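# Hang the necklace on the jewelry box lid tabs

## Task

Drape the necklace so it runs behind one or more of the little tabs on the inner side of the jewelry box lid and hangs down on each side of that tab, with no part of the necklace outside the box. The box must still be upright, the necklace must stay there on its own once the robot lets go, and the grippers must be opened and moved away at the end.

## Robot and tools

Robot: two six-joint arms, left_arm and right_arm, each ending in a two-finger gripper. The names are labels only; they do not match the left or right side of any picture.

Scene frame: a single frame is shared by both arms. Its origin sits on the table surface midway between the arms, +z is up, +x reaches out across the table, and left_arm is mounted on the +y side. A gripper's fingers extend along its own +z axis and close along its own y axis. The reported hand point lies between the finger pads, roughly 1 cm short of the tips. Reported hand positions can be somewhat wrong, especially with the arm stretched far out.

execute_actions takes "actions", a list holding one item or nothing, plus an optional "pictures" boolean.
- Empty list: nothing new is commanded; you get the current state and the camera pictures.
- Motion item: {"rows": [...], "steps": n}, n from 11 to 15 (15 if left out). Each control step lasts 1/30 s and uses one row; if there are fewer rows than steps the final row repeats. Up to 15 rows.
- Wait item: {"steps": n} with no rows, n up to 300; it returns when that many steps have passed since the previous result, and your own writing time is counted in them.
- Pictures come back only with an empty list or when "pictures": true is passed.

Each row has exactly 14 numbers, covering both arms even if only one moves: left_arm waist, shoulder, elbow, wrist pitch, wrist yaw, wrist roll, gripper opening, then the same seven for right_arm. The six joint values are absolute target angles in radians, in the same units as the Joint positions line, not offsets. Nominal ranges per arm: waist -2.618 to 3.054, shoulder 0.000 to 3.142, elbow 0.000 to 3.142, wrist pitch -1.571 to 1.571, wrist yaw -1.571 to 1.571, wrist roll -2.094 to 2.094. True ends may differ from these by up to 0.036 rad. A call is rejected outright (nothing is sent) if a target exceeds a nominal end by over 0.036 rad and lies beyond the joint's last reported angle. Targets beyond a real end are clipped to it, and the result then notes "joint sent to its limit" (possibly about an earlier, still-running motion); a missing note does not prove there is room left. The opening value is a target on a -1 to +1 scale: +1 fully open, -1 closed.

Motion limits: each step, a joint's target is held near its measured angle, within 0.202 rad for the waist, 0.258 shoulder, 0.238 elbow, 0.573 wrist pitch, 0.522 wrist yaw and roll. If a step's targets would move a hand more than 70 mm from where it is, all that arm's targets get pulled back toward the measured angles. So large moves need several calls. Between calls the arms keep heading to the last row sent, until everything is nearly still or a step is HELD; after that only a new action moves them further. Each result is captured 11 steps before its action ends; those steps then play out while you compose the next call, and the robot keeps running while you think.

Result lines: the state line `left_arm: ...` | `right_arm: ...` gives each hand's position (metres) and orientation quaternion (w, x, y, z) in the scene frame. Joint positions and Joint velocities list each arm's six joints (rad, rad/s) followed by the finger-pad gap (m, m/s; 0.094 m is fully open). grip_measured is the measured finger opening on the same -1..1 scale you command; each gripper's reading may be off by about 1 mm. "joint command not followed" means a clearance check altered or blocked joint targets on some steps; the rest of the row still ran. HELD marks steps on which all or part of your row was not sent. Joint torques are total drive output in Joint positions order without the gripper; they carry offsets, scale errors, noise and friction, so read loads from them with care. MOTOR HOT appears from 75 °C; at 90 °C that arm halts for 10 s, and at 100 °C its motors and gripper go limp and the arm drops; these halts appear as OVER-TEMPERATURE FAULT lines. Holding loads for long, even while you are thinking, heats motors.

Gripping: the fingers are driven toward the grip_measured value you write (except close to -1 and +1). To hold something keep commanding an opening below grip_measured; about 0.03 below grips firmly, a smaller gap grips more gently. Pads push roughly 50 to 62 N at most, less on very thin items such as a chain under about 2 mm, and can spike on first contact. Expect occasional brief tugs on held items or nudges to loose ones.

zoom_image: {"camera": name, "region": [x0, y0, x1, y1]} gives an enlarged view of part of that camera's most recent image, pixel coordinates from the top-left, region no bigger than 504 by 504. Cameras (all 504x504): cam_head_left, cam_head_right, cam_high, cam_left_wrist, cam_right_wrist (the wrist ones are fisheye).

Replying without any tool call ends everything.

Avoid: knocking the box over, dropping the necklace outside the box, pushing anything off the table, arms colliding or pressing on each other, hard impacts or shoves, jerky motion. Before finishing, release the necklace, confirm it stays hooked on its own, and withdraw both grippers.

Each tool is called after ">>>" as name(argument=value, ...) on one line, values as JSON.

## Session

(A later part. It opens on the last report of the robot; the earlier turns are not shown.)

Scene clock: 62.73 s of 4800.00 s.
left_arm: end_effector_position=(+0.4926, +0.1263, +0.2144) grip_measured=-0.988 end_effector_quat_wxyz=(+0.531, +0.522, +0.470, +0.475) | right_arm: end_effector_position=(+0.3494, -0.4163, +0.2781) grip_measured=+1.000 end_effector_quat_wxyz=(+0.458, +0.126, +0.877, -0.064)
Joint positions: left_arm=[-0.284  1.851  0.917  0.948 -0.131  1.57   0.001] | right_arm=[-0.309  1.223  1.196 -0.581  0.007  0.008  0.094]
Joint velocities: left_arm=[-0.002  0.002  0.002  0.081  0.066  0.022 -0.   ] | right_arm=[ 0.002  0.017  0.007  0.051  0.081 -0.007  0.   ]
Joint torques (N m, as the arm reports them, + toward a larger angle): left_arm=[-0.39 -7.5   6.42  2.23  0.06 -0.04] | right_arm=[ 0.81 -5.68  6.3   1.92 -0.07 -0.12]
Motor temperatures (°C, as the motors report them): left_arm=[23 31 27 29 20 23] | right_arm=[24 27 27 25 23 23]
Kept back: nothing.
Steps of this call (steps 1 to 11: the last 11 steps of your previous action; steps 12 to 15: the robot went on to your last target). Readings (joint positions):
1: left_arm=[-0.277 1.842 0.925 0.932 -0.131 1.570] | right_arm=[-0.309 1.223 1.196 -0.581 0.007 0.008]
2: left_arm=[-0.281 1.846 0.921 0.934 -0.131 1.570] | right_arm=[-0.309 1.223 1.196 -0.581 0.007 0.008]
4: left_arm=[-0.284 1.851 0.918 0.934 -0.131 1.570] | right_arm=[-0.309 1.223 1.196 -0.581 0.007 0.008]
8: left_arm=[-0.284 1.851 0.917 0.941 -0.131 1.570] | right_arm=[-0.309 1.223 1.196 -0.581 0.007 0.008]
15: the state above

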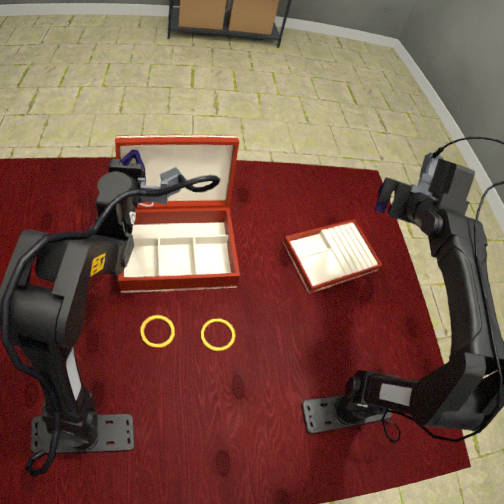

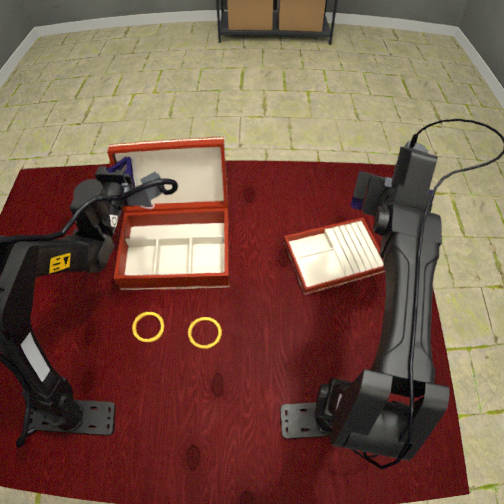

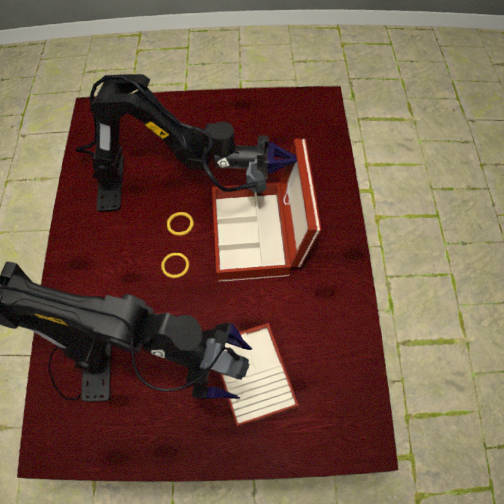

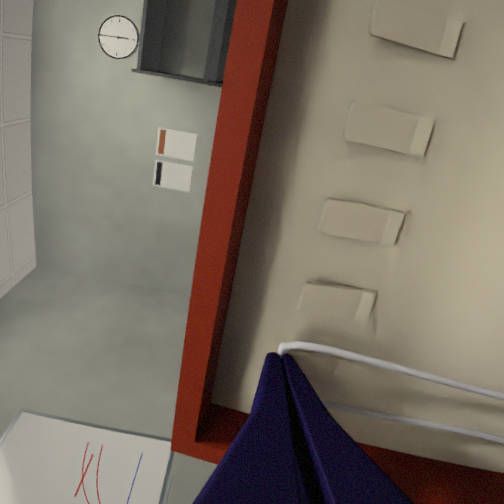

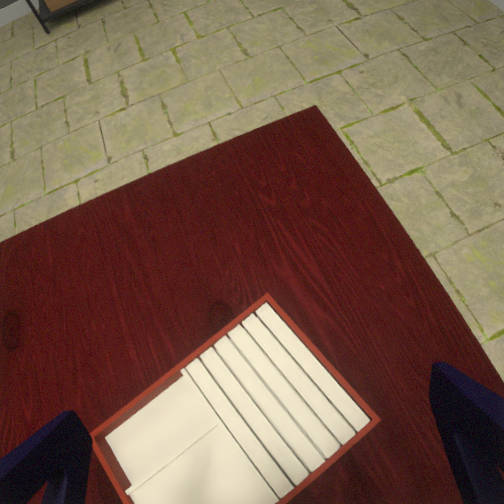

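>>> execute_actions(actions=[{"rows":[[-0.29,1.93,0.985,0.94,-0.13,1.57,-1,-0.3,1.2,1.2,-0.6,0,0,1]],"steps":15}])

>>> execute_actions(actions=[{"steps":15}], pictures=true)

Scene clock: 64.47 s of 4800.00 s.
left_arm: end_effector_position=(+0.5032, +0.1237, +0.2095) grip_measured=-0.988 end_effector_quat_wxyz=(+0.531, +0.522, +0.469, +0.475) | right_arm: end_effector_position=(+0.3494, -0.4163, +0.2781) grip_measured=+1.000 end_effector_quat_wxyz=(+0.458, +0.126, +0.877, -0.064)
Joint positions: left_arm=[-0.284  1.9    0.958  0.956 -0.131  1.57   0.001] | right_arm=[-0.309  1.223  1.196 -0.581  0.007  0.008  0.094]
Joint velocities: left_arm=[-0.002  0.266  0.134 -0.051 -0.007 -0.081 -0.001] | right_arm=[ 0.007 -0.002 -0.012 -0.022 -0.051  0.007  0.   ]
Joint torques (N m, as the arm reports them, + toward a larger angle): left_arm=[-0.38 -7.68  9.56  1.99  0.06 -0.04] | right_arm=[ 0.77 -5.79  6.57  1.9  -0.12 -0.08]
Motor temperatures (°C, as the motors report them): left_arm=[23 32 27 29 20 23] | right_arm=[24 27 27 25 23 23]
Steps of this call (steps 1 to 15: the robot went on to your last target; steps 16 to 48: nothing new was sent; steps 49 to 52: the first 4 steps of this action). Readings (joint positions):
49: left_arm=[-0.284 1.858 0.923 0.950 -0.131 1.570] | right_arm=[-0.309 1.223 1.196 -0.581 0.007 0.008]
50: left_arm=[-0.284 1.873 0.938 0.955 -0.131 1.570] | right_arm=[-0.309 1.223 1.196 -0.581 0.007 0.008]
52: the state above

Scene clock: 64.97 s of 4800.00 s.
left_arm: end_effector_position=(+0.5051, +0.1233, +0.1990) grip_measured=-0.988 end_effector_quat_wxyz=(+0.524, +0.528, +0.474, +0.471) | right_arm: end_effector_position=(+0.3494, -0.4163, +0.2781) grip_measured=+1.000 end_effector_quat_wxyz=(+0.458, +0.126, +0.877, -0.064)
Joint positions: left_arm=[-0.284  1.919  0.96   0.952 -0.131  1.571  0.001] | right_arm=[-0.309  1.223  1.196 -0.581  0.007  0.008  0.094]
Joint velocities: left_arm=[-0.007  0.012 -0.007  0.081 -0.007 -0.051 -0.   ] | right_arm=[ 0.012  0.007  0.002  0.007 -0.022  0.022  0.   ]
Joint torques (N m, as the arm reports them, + toward a larger angle): left_arm=[-0.41 -7.96 10.    2.04  0.05 -0.05] | right_arm=[ 0.79 -5.83  6.6   1.91 -0.09 -0.09]
Motor temperatures (°C, as the motors report them): left_arm=[23 32 28 29 20 23] | right_arm=[24 27 27 25 23 23]
Kept back: nothing.
Steps of this call (steps 1 to 11: the last 11 steps of your previous action; steps 12 to 15: the robot went on to your last target). Readings (joint positions):
1: left_arm=[-0.284 1.907 0.960 0.956 -0.131 1.570] | right_arm=[-0.309 1.223 1.196 -0.581 0.007 0.008]
2: left_arm=[-0.284 1.912 0.960 0.955 -0.131 1.570] | right_arm=[-0.309 1.223 1.196 -0.581 0.007 0.008]
4: left_arm=[-0.284 1.918 0.960 0.953 -0.131 1.571] | right_arm=[-0.309 1.223 1.196 -0.581 0.007 0.008]
8: left_arm=[-0.284 1.919 0.960 0.952 -0.131 1.571] | right_arm=[-0.309 1.223 1.196 -0.581 0.007 0.008]
15: the state above

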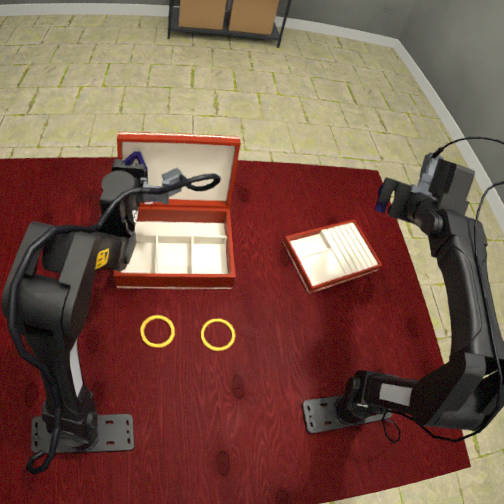

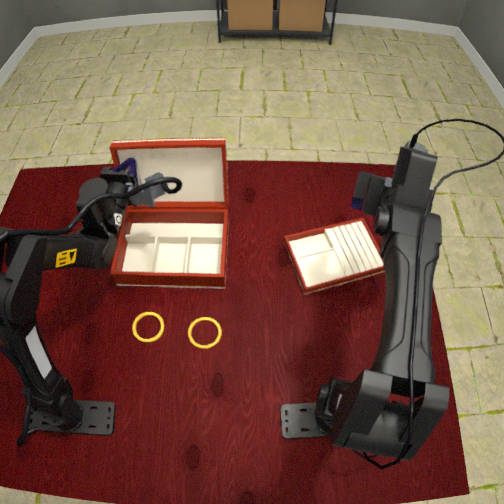

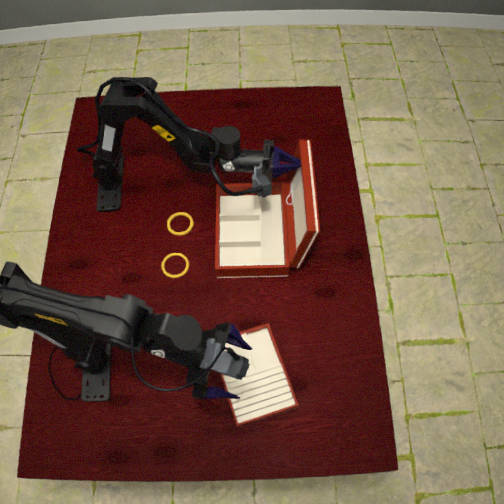

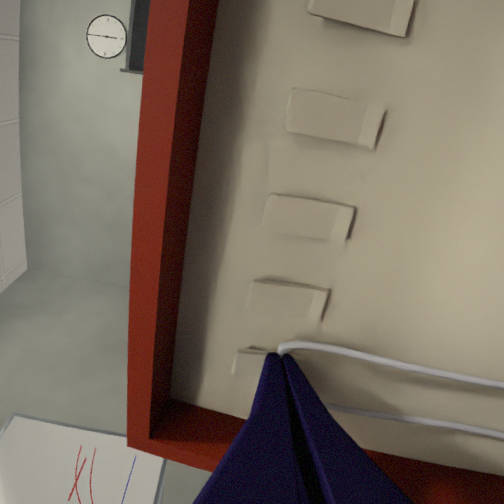

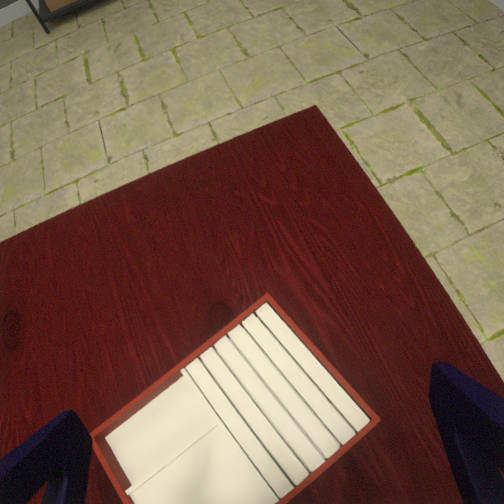

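>>> execute_actions(actions=[{"rows":[[-0.29,1.915,1.06,0.885,-0.13,1.57,-1,-0.3,1.2,1.2,-0.6,0,0,1]],"steps":15}])

>>> execute_actions(actions=[{"steps":15}], pictures=true)

Scene clock: 65.63 s of 4800.00 s.
left_arm: end_effector_position=(+0.5135, +0.1212, +0.2121) grip_measured=-0.988 end_effector_quat_wxyz=(+0.528, +0.525, +0.471, +0.473) | right_arm: end_effector_position=(+0.3494, -0.4163, +0.2781) grip_measured=+1.000 end_effector_quat_wxyz=(+0.458, +0.126, +0.877, -0.064)
Joint positions: left_arm=[-0.284  1.919  1.013  0.91  -0.131  1.571  0.001] | right_arm=[-0.309  1.223  1.196 -0.581  0.007  0.008  0.094]
Joint velocities: left_arm=[-0.007  0.002  0.383 -0.125 -0.007  0.007  0.   ] | right_arm=[-0.007 -0.002  0.002 -0.037 -0.007  0.007  0.   ]
Joint torques (N m, as the arm reports them, + toward a larger angle): left_arm=[-0.44 -9.29  9.98  1.98  0.05 -0.04] | right_arm=[ 0.76 -5.79  6.47  1.91 -0.15 -0.09]
Motor temperatures (°C, as the motors report them): left_arm=[23 32 28 29 20 23] | right_arm=[24 27 27 25 23 23]
Steps of this call (steps 1 to 15: the robot went on to your last target; step 16: nothing new was sent; steps 17 to 20: the first 4 steps of this action). Readings (joint positions):
17: left_arm=[-0.284 1.919 0.968 0.943 -0.131 1.571] | right_arm=[-0.309 1.223 1.196 -0.581 0.007 0.008]
18: left_arm=[-0.284 1.919 0.984 0.922 -0.131 1.571] | right_arm=[-0.309 1.223 1.196 -0.581 0.007 0.008]
20: the state above

Scene clock: 66.13 s of 4800.00 s.
left_arm: end_effector_position=(+0.5172, +0.1203, +0.2224) grip_measured=-0.988 end_effector_quat_wxyz=(+0.534, +0.519, +0.467, +0.477) | right_arm: end_effector_position=(+0.3494, -0.4163, +0.2781) grip_measured=+1.000 end_effector_quat_wxyz=(+0.458, +0.126, +0.877, -0.064)
Joint positions: left_arm=[-0.284  1.919  1.039  0.906 -0.131  1.571  0.001] | right_arm=[-0.309  1.223  1.196 -0.581  0.007  0.008  0.094]
Joint velocities: left_arm=[-0.027  0.017 -0.002  0.037  0.081  0.051  0.   ] | right_arm=[ 0.007  0.002  0.002 -0.066 -0.022  0.007  0.   ]
Joint torques (N m, as the arm reports them, + toward a larger angle): left_arm=[-0.38 -9.35 10.    1.96  0.04 -0.04] | right_arm=[ 0.88 -5.99  6.64  1.89 -0.06 -0.09]
Motor temperatures (°C, as the motors report them): left_arm=[23 32 28 30 20 23] | right_arm=[24 27 27 25 23 23]
Kept back: nothing.
Steps of this call (steps 1 to 11: the last 11 steps of your previous action; steps 12 to 15: the robot went on to your last target). Readings (joint positions):
1: left_arm=[-0.284 1.919 1.024 0.910 -0.131 1.571] | right_arm=[-0.309 1.223 1.196 -0.581 0.007 0.008]
2: left_arm=[-0.284 1.919 1.033 0.910 -0.131 1.571] | right_arm=[-0.309 1.223 1.196 -0.581 0.007 0.008]
4: left_arm=[-0.284 1.919 1.039 0.910 -0.131 1.571] | right_arm=[-0.309 1.223 1.196 -0.581 0.007 0.008]
8: left_arm=[-0.284 1.919 1.039 0.906 -0.131 1.571] | right_arm=[-0.309 1.223 1.196 -0.581 0.007 0.008]
15: the state above

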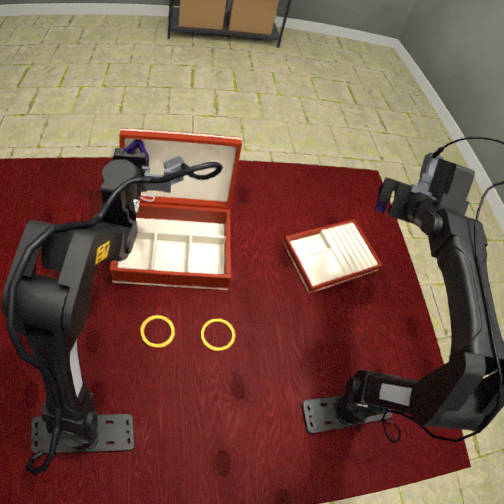

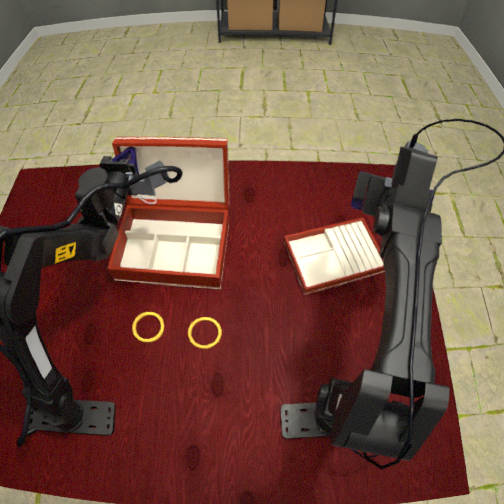

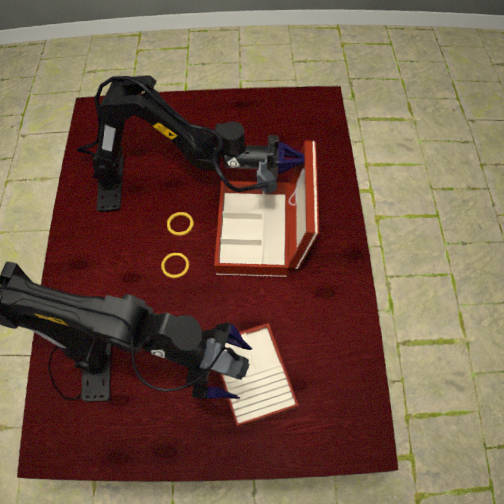

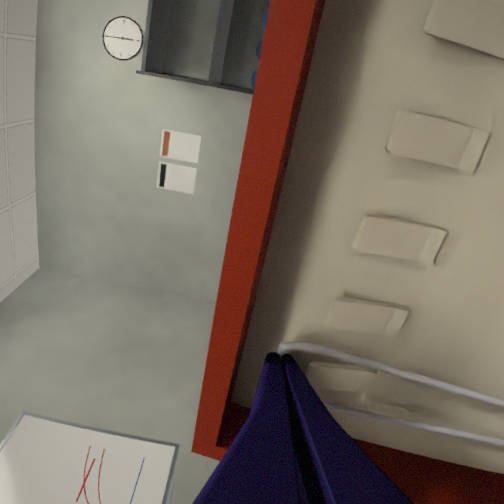

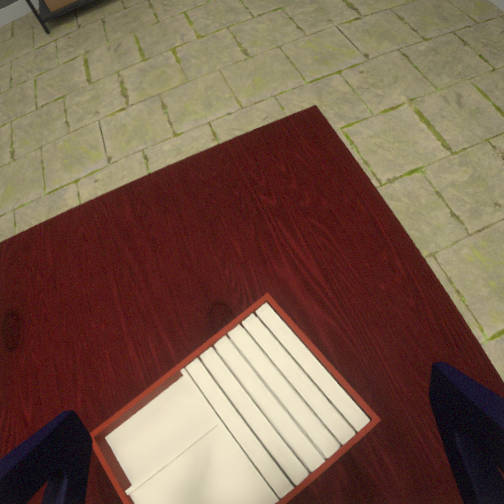

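>>> zoom_image(camera="cam_high", region=[190,110,350,290])

>>> zoom_image(camera="cam_head_left", region=[90,120,260,300])

Region (190, 110, 350, 290) of cam_high's 504x504 image, scaled by 2.800, with more detail than that image has.

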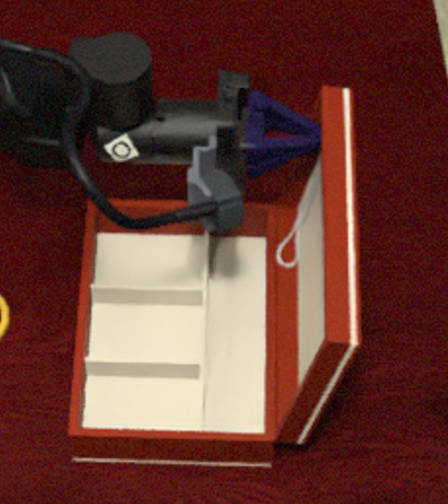

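Region (90, 120, 260, 300) of cam_head_left's 504x504 image, scaled by 2.800, with more detail than that image has.

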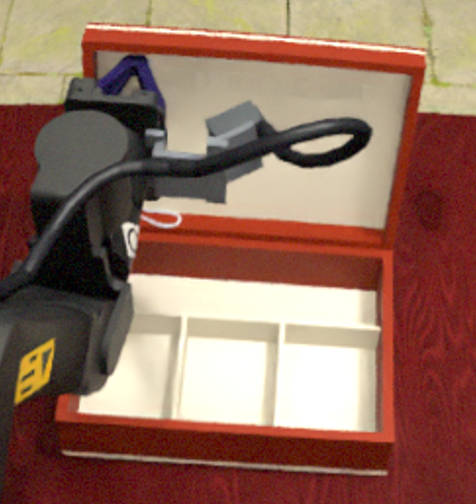

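>>> zoom_image(camera="cam_left_wrist", region=[200,270,460,480])

Region (200, 270, 460, 480) of cam_left_wrist's 504x504 image, scaled by 1.938, with more detail than that image has; it fills the top 407 rows of this view, and the rest is white.

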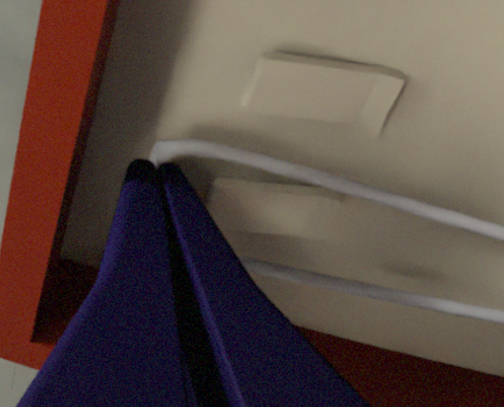

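>>> execute_actions(actions=[{"rows":[[-0.29,1.94,1.03,0.96,-0.13,1.57,-1,-0.3,1.2,1.2,-0.6,0,0,1],[-0.29,1.96,1.02,1.0,-0.13,1.57,-1,-0.3,1.2,1.2,-0.6,0,0,1],[-0.29,1.98,1.0,1.05,-0.13,1.57,-1,-0.3,1.2,1.2,-0.6,0,0,1],[-0.29,2.0,0.99,1.09,-0.13,1.57,-1,-0.3,1.2,1.2,-0.6,0,0,1],[-0.29,2.015,0.98,1.13,-0.13,1.57,-1,-0.3,1.2,1.2,-0.6,0,0,1],[-0.29,2.03,0.97,1.17,-0.13,1.57,-1,-0.3,1.2,1.2,-0.6,0,0,1]],"steps":15}])

>>> execute_actions(actions=[{"steps":15}], pictures=true)

Scene clock: 69.40 s of 4800.00 s.
left_arm: end_effector_position=(+0.5185, +0.1200, +0.2270) grip_measured=-0.988 end_effector_quat_wxyz=(+0.548, +0.504, +0.457, +0.487) | right_arm: end_effector_position=(+0.3494, -0.4163, +0.2781) grip_measured=+1.000 end_effector_quat_wxyz=(+0.458, +0.126, +0.877, -0.064)
Joint positions: left_arm=[-0.284  1.943  1.037  0.981 -0.131  1.571  0.001] | right_arm=[-0.309  1.223  1.196 -0.581  0.007  0.008  0.094]
Joint velocities: left_arm=[-0.002  0.31  -0.105  1.048  0.007  0.007  0.   ] | right_arm=[ 0.007 -0.012  0.002 -0.007 -0.037 -0.051  0.   ]
Joint torques (N m, as the arm reports them, + toward a larger angle): left_arm=[-0.44 -6.53  4.43  1.73  0.06 -0.04] | right_arm=[ 0.93 -5.86  6.46  1.95 -0.1  -0.09]
Motor temperatures (°C, as the motors report them): left_arm=[23 33 28 30 20 23] | right_arm=[24 27 27 26 23 23]
Steps of this call (steps 1 to 15: the robot went on to your last target; steps 16 to 94: nothing new was sent; steps 95 to 98: the first 4 steps of this action). Readings (joint positions):
95: left_arm=[-0.284 1.919 1.039 0.910 -0.131 1.571] | right_arm=[-0.309 1.223 1.196 -0.581 0.007 0.008]
96: left_arm=[-0.284 1.924 1.039 0.925 -0.131 1.571] | right_arm=[-0.309 1.223 1.196 -0.581 0.007 0.008]
98: the state above

Scene clock: 69.90 s of 4800.00 s.
left_arm: end_effector_position=(+0.5147, +0.1209, +0.2054) grip_measured=-0.988 end_effector_quat_wxyz=(+0.560, +0.491, +0.447, +0.496) | right_arm: end_effector_position=(+0.3494, -0.4163, +0.2781) grip_measured=+1.000 end_effector_quat_wxyz=(+0.458, +0.126, +0.877, -0.064)
Joint positions: left_arm=[-0.284  2.022  0.985  1.157 -0.131  1.572  0.001] | right_arm=[-0.309  1.223  1.196 -0.581  0.007  0.008  0.094]
Joint velocities: left_arm=[ 0.002 -0.012  0.017  0.037 -0.007 -0.11  -0.   ] | right_arm=[ 0.007  0.002  0.012  0.051 -0.066  0.022  0.   ]
Joint torques (N m, as the arm reports them, + toward a larger angle): left_arm=[-0.4  -8.68  6.11  2.16  0.06 -0.06] | right_arm=[ 0.81 -5.79  6.44  1.91 -0.06 -0.06]
Motor temperatures (°C, as the motors report them): left_arm=[23 33 28 30 20 23] | right_arm=[24 27 27 26 23 23]
Kept back: nothing.
Steps of this call (steps 1 to 11: the last 11 steps of your previous action; steps 12 to 15: the robot went on to your last target). Readings (joint positions):
1: left_arm=[-0.284 1.956 1.031 1.014 -0.131 1.571] | right_arm=[-0.309 1.223 1.196 -0.581 0.007 0.008]
2: left_arm=[-0.284 1.972 1.022 1.049 -0.131 1.571] | right_arm=[-0.309 1.223 1.196 -0.581 0.007 0.008]
4: left_arm=[-0.284 2.000 1.004 1.108 -0.131 1.572] | right_arm=[-0.309 1.223 1.196 -0.581 0.007 0.008]
8: left_arm=[-0.284 2.021 0.987 1.133 -0.131 1.572] | right_arm=[-0.309 1.223 1.196 -0.581 0.007 0.008]
15: the state above

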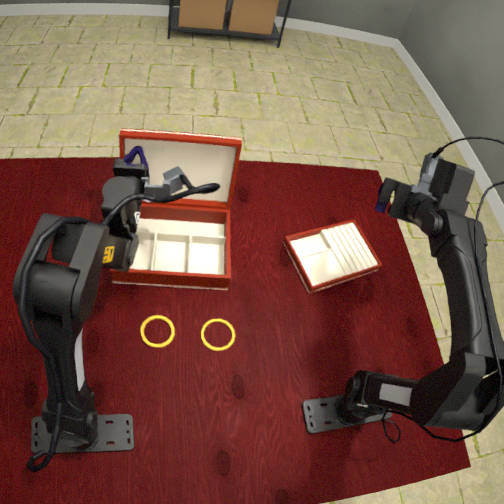

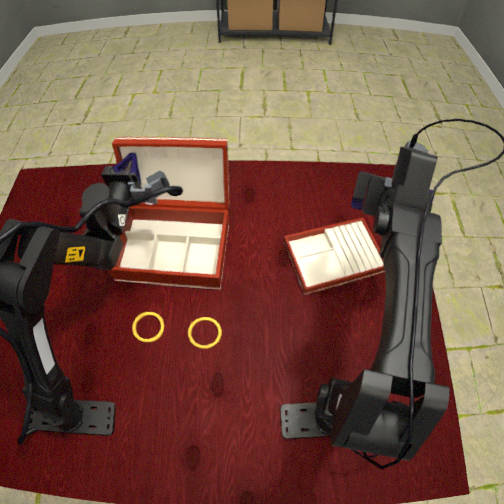

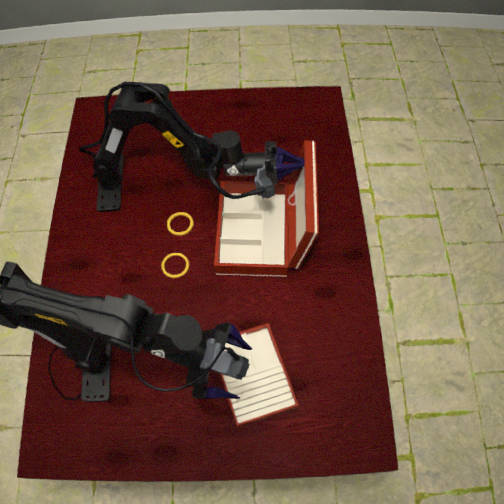

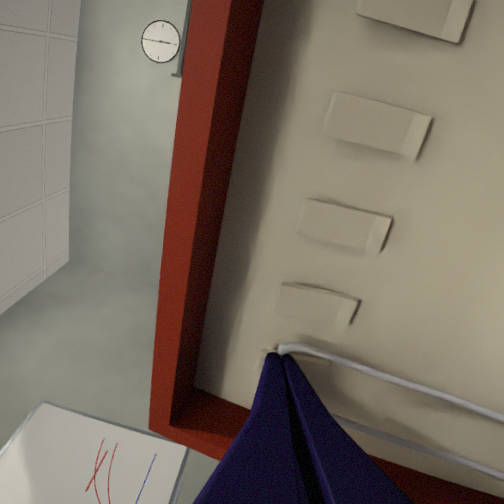

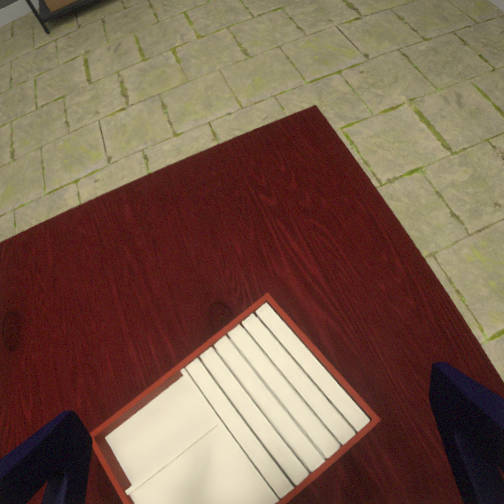

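>>> execute_actions(actions=[{"rows":[[-0.31,2.03,1.0,1.15,-0.15,1.57,-1,-0.3,1.2,1.2,-0.6,0,0,1],[-0.33,2.03,1.02,1.14,-0.17,1.57,-1,-0.3,1.2,1.2,-0.6,0,0,1],[-0.35,2.03,1.04,1.13,-0.19,1.57,-1,-0.3,1.2,1.2,-0.6,0,0,1],[-0.365,2.03,1.05,1.12,-0.205,1.57,-1,-0.3,1.2,1.2,-0.6,0,0,1]],"steps":15}])

>>> execute_actions(actions=[{"steps":15}], pictures=true)

Scene clock: 71.17 s of 4800.00 s.
left_arm: end_effector_position=(+0.5139, +0.1115, +0.2086) grip_measured=-0.988 end_effector_quat_wxyz=(+0.562, +0.487, +0.448, +0.497) | right_arm: end_effector_position=(+0.3494, -0.4163, +0.2781) grip_measured=+1.000 end_effector_quat_wxyz=(+0.458, +0.126, +0.877, -0.064)
Joint positions: left_arm=[-0.31   2.022  0.996  1.153 -0.16   1.572  0.001] | right_arm=[-0.309  1.223  1.196 -0.581  0.007  0.008  0.094]
Joint velocities: left_arm=[-0.393  0.012  0.252 -0.315 -0.271 -0.051 -0.   ] | right_arm=[ 0.002  0.007 -0.002  0.007 -0.051 -0.037  0.   ]
Joint torques (N m, as the arm reports them, + toward a larger angle): left_arm=[-2.31 -8.76 10.79  2.21  0.14 -0.05] | right_arm=[ 0.79 -5.94  6.51  1.91 -0.11 -0.11]
Motor temperatures (°C, as the motors report them): left_arm=[23 33 28 30 20 23] | right_arm=[24 27 27 26 23 23]
Steps of this call (steps 1 to 15: the robot went on to your last target; steps 16 to 34: nothing new was sent; steps 35 to 38: the first 4 steps of this action). Readings (joint positions):
35: left_arm=[-0.285 2.022 0.985 1.164 -0.133 1.572] | right_arm=[-0.309 1.223 1.196 -0.581 0.007 0.008]
36: left_arm=[-0.289 2.022 0.985 1.163 -0.139 1.572] | right_arm=[-0.309 1.223 1.196 -0.581 0.007 0.008]
38: the state above

Scene clock: 71.67 s of 4800.00 s.
left_arm: end_effector_position=(+0.5113, +0.0833, +0.2184) grip_measured=-0.988 end_effector_quat_wxyz=(+0.574, +0.487, +0.439, +0.491) | right_arm: end_effector_position=(+0.3494, -0.4163, +0.2781) grip_measured=+1.000 end_effector_quat_wxyz=(+0.458, +0.126, +0.877, -0.064)
Joint positions: left_arm=[-0.369  2.022  1.026  1.14  -0.192  1.572  0.001] | right_arm=[-0.309  1.223  1.196 -0.581  0.007  0.008  0.094]
Joint velocities: left_arm=[-0.007 -0.012 -0.017 -0.022  0.022 -0.037 -0.   ] | right_arm=[-0.007 -0.007 -0.022 -0.037  0.007 -0.037  0.   ]
Joint torques (N m, as the arm reports them, + toward a larger angle): left_arm=[ 0.32 -8.87  9.64  1.92 -0.05 -0.04] | right_arm=[ 0.71 -5.81  6.57  1.95 -0.1  -0.12]
Motor temperatures (°C, as the motors report them): left_arm=[23 33 28 30 20 23] | right_arm=[24 27 27 26 23 23]
Kept back: nothing.
Steps of this call (steps 1 to 11: the last 11 steps of your previous action; steps 12 to 15: the robot went on to your last target). Readings (joint positions):
1: left_arm=[-0.324 2.022 1.004 1.146 -0.169 1.572] | right_arm=[-0.309 1.223 1.196 -0.581 0.007 0.008]
2: left_arm=[-0.339 2.022 1.013 1.145 -0.173 1.572] | right_arm=[-0.309 1.223 1.196 -0.581 0.007 0.008]
4: left_arm=[-0.361 2.022 1.024 1.145 -0.177 1.572] | right_arm=[-0.309 1.223 1.196 -0.581 0.007 0.008]
8: left_arm=[-0.369 2.022 1.026 1.142 -0.184 1.572] | right_arm=[-0.309 1.223 1.196 -0.581 0.007 0.008]
15: the state above

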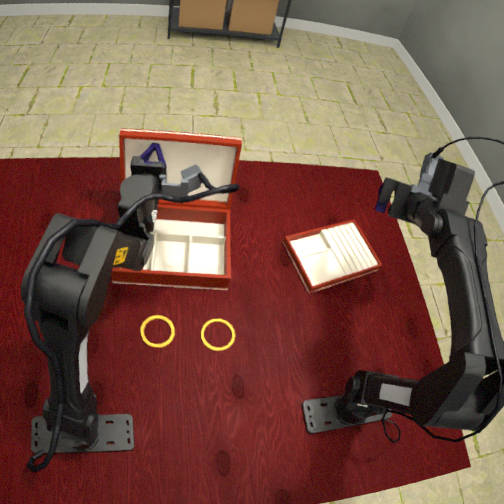

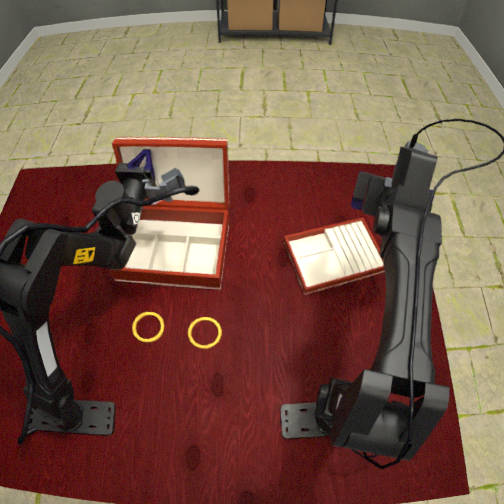

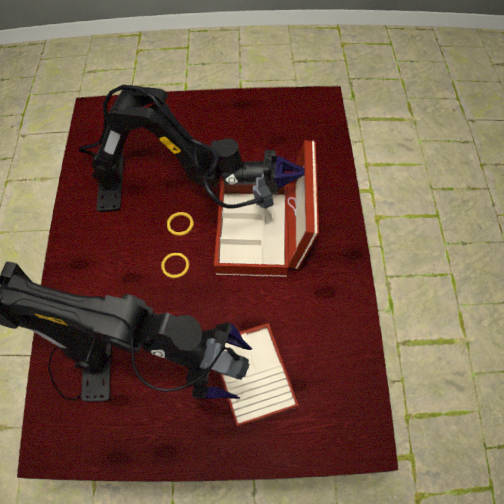

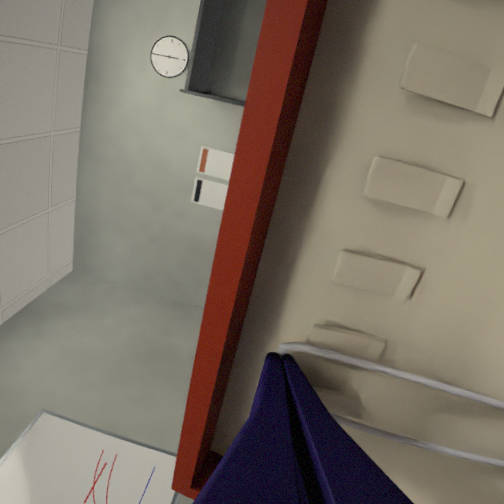

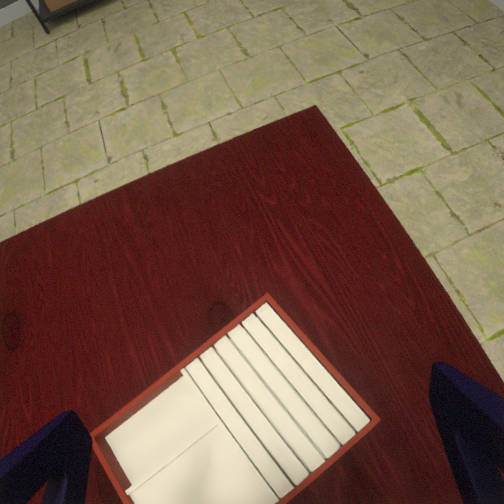

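>>> execute_actions(actions=[{"rows":[[-0.365,2.06,1.07,1.125,-0.205,1.57,-1,-0.3,1.2,1.2,-0.6,0,0,1],[-0.365,2.09,1.09,1.135,-0.205,1.57,-1,-0.3,1.2,1.2,-0.6,0,0,1]],"steps":15}])

>>> execute_actions(actions=[{"steps":15}], pictures=true)

Scene clock: 72.33 s of 4800.00 s.
left_arm: end_effector_position=(+0.5187, +0.0813, +0.2152) grip_measured=-0.988 end_effector_quat_wxyz=(+0.575, +0.485, +0.438, +0.492) | right_arm: end_effector_position=(+0.3494, -0.4163, +0.2781) grip_measured=+1.000 end_effector_quat_wxyz=(+0.458, +0.126, +0.877, -0.064)
Joint positions: left_arm=[-0.369  2.057  1.06   1.146 -0.195  1.572  0.001] | right_arm=[-0.309  1.223  1.196 -0.581  0.007  0.008  0.094]
Joint velocities: left_arm=[ 0.007  0.281  0.173  0.3   -0.095 -0.007 -0.001] | right_arm=[-0.017 -0.017 -0.007  0.007 -0.051  0.037  0.   ]
Joint torques (N m, as the arm reports them, + toward a larger angle): left_arm=[ 0.3  -8.66  9.02  1.53  0.06 -0.04] | right_arm=[ 0.84 -5.57  6.65  1.94 -0.07 -0.08]
Motor temperatures (°C, as the motors report them): left_arm=[23 33 28 30 20 23] | right_arm=[24 27 27 26 23 23]
Steps of this call (steps 1 to 15: the robot went on to your last target; step 16: nothing new was sent; steps 17 to 20: the first 4 steps of this action). Readings (joint positions):
17: left_arm=[-0.369 2.025 1.028 1.140 -0.194 1.572] | right_arm=[-0.309 1.223 1.196 -0.581 0.007 0.008]
18: left_arm=[-0.369 2.033 1.037 1.141 -0.194 1.572] | right_arm=[-0.309 1.223 1.196 -0.581 0.007 0.008]
20: the state above

Scene clock: 72.83 s of 4800.00 s.
left_arm: end_effector_position=(+0.5202, +0.0811, +0.2165) grip_measured=-0.988 end_effector_quat_wxyz=(+0.578, +0.480, +0.436, +0.494) | right_arm: end_effector_position=(+0.3494, -0.4163, +0.2781) grip_measured=+1.000 end_effector_quat_wxyz=(+0.458, +0.126, +0.877, -0.064)
Joint positions: left_arm=[-0.369  2.067  1.067  1.161 -0.196  1.572  0.001] | right_arm=[-0.309  1.223  1.196 -0.581  0.007  0.008  0.094]
Joint velocities: left_arm=[ 0.007  0.012 -0.012 -0.007  0.007  0.007  0.   ] | right_arm=[-0.012  0.022 -0.007 -0.022  0.007 -0.022  0.   ]
Joint torques (N m, as the arm reports them, + toward a larger angle): left_arm=[ 0.34 -8.08  9.49  1.84 -0.06 -0.06] | right_arm=[ 0.94 -5.97  6.54  1.9  -0.1  -0.08]
Motor temperatures (°C, as the motors report them): left_arm=[23 33 28 30 20 23] | right_arm=[24 27 27 26 23 23]
Kept back: nothing.
Steps of this call (steps 1 to 11: the last 11 steps of your previous action; steps 12 to 15: the robot went on to your last target). Readings (joint positions):
1: left_arm=[-0.369 2.064 1.065 1.151 -0.195 1.572] | right_arm=[-0.309 1.223 1.196 -0.581 0.007 0.008]
2: left_arm=[-0.369 2.067 1.067 1.154 -0.196 1.572] | right_arm=[-0.309 1.223 1.196 -0.581 0.007 0.008]
4: left_arm=[-0.369 2.067 1.067 1.157 -0.196 1.572] | right_arm=[-0.309 1.223 1.196 -0.581 0.007 0.008]
8: left_arm=[-0.369 2.067 1.067 1.161 -0.196 1.572] | right_arm=[-0.309 1.223 1.196 -0.581 0.007 0.008]
15: the state above

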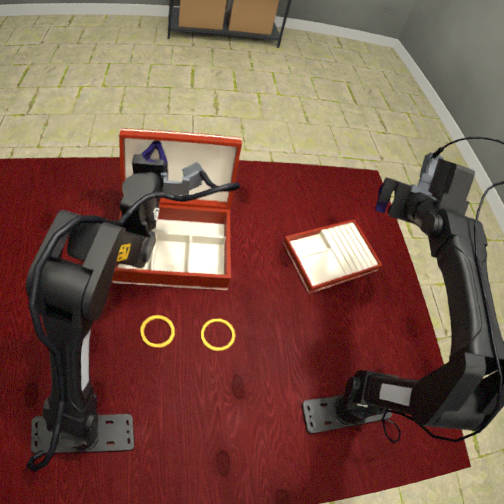

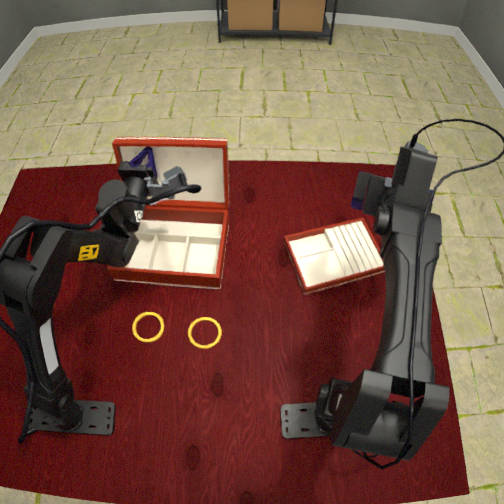

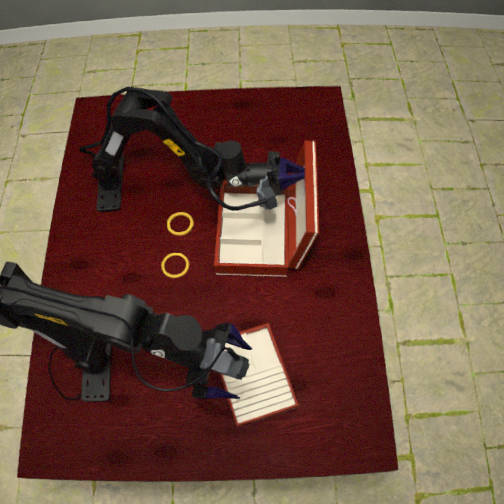

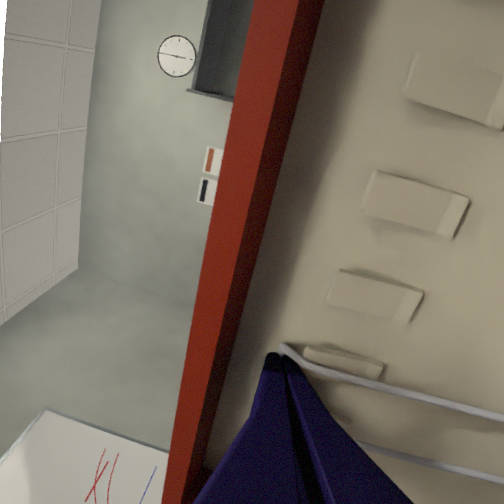

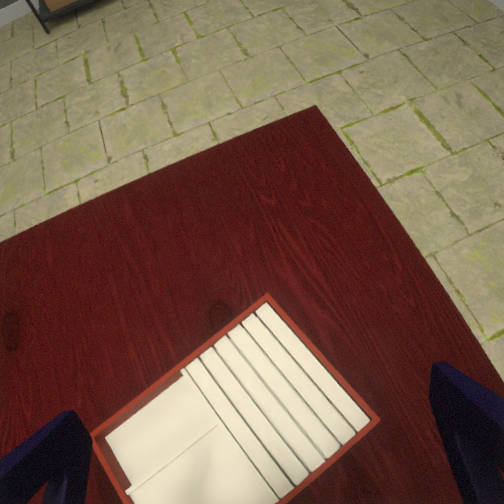

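>>> execute_actions(actions=[{"rows":[[-0.365,2.115,1.11,1.135,-0.205,1.57,-1,-0.3,1.2,1.2,-0.6,0,0,1],[-0.365,2.14,1.125,1.135,-0.205,1.57,-1,-0.3,1.2,1.2,-0.6,0,0,1]],"steps":15}])

>>> execute_actions(actions=[{"steps":15}], pictures=true)

Scene clock: 73.97 s of 4800.00 s.
left_arm: end_effector_position=(+0.5269, +0.0791, +0.2143) grip_measured=-0.988 end_effector_quat_wxyz=(+0.581, +0.477, +0.435, +0.496) | right_arm: end_effector_position=(+0.3494, -0.4163, +0.2781) grip_measured=+1.000 end_effector_quat_wxyz=(+0.458, +0.126, +0.877, -0.064)
Joint positions: left_arm=[-0.369  2.1    1.099  1.172 -0.198  1.572  0.001] | right_arm=[-0.309  1.223  1.196 -0.581  0.007  0.008  0.094]
Joint velocities: left_arm=[-0.017  0.247  0.237  0.051 -0.081 -0.037 -0.001] | right_arm=[ 0.012 -0.017 -0.007 -0.081  0.051 -0.11   0.   ]
Joint torques (N m, as the arm reports them, + toward a larger angle): left_arm=[ 0.37 -8.24  8.51  1.57  0.   -0.06] | right_arm=[ 0.72 -5.8   6.64  1.93 -0.06 -0.11]
Motor temperatures (°C, as the motors report them): left_arm=[23 33 29 30 20 23] | right_arm=[24 28 27 26 23 23]
Steps of this call (steps 1 to 15: the robot went on to your last target; steps 16 to 30: nothing new was sent; steps 31 to 34: the first 4 steps of this action). Readings (joint positions):
31: left_arm=[-0.369 2.070 1.070 1.162 -0.196 1.572] | right_arm=[-0.309 1.223 1.196 -0.581 0.007 0.008]
32: left_arm=[-0.369 2.078 1.078 1.164 -0.196 1.572] | right_arm=[-0.309 1.223 1.196 -0.581 0.007 0.008]
34: the state above

Scene clock: 74.47 s of 4800.00 s.
left_arm: end_effector_position=(+0.5286, +0.0787, +0.2135) grip_measured=-0.988 end_effector_quat_wxyz=(+0.582, +0.475, +0.434, +0.497) | right_arm: end_effector_position=(+0.3494, -0.4163, +0.2781) grip_measured=+1.000 end_effector_quat_wxyz=(+0.458, +0.126, +0.877, -0.064)
Joint positions: left_arm=[-0.369  2.11   1.107  1.178 -0.198  1.572  0.001] | right_arm=[-0.309  1.223  1.196 -0.581  0.007  0.008  0.094]
Joint velocities: left_arm=[-0.012 -0.017 -0.007 -0.007  0.051  0.007  0.001] | right_arm=[ 0.002 -0.012 -0.027 -0.066 -0.095 -0.051  0.   ]
Joint torques (N m, as the arm reports them, + toward a larger angle): left_arm=[ 0.39 -7.86  9.    1.66 -0.03 -0.05] | right_arm=[ 0.78 -5.74  6.62  1.91 -0.15 -0.11]
Motor temperatures (°C, as the motors report them): left_arm=[23 34 29 30 20 23] | right_arm=[24 28 27 26 23 23]
Kept back: nothing.
Steps of this call (steps 1 to 11: the last 11 steps of your previous action; steps 12 to 15: the robot went on to your last target). Readings (joint positions):
1: left_arm=[-0.369 2.106 1.105 1.175 -0.198 1.572] | right_arm=[-0.309 1.223 1.196 -0.581 0.007 0.008]
2: left_arm=[-0.369 2.109 1.107 1.177 -0.198 1.572] | right_arm=[-0.309 1.223 1.196 -0.581 0.007 0.008]
4: left_arm=[-0.369 2.110 1.107 1.178 -0.198 1.572] | right_arm=[-0.309 1.223 1.196 -0.581 0.007 0.008]
8: left_arm=[-0.369 2.110 1.107 1.178 -0.198 1.572] | right_arm=[-0.309 1.223 1.196 -0.581 0.007 0.008]
15: the state above

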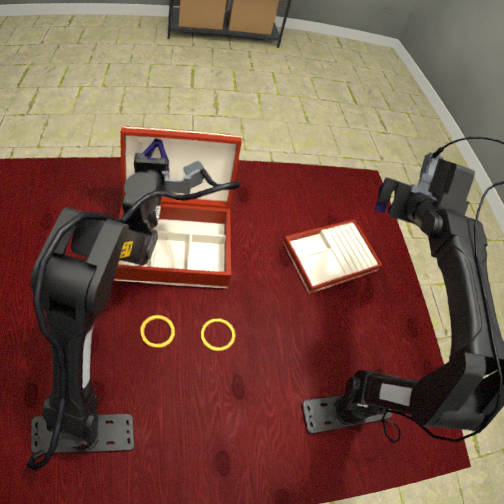

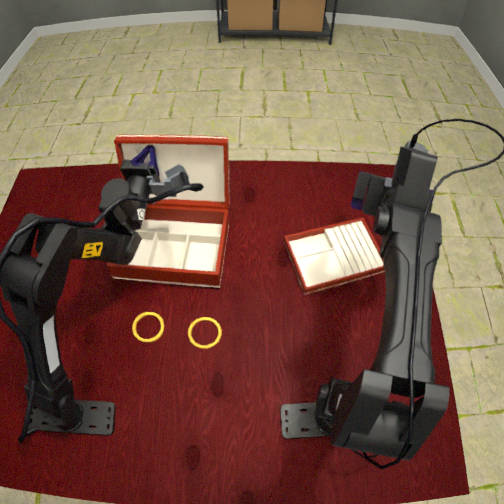

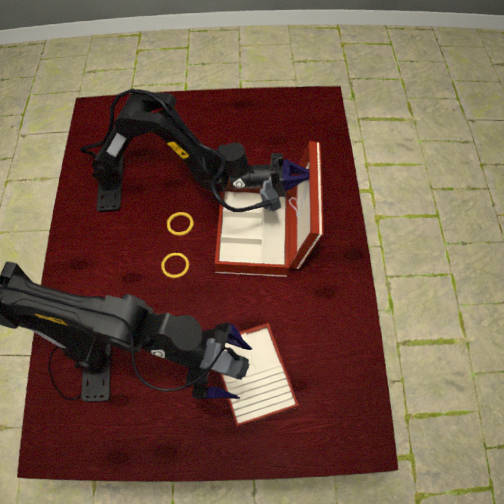

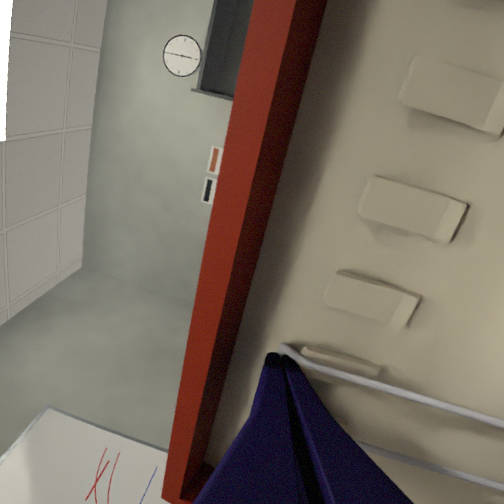

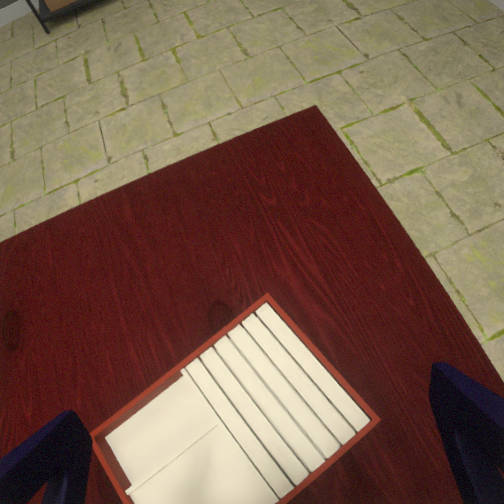

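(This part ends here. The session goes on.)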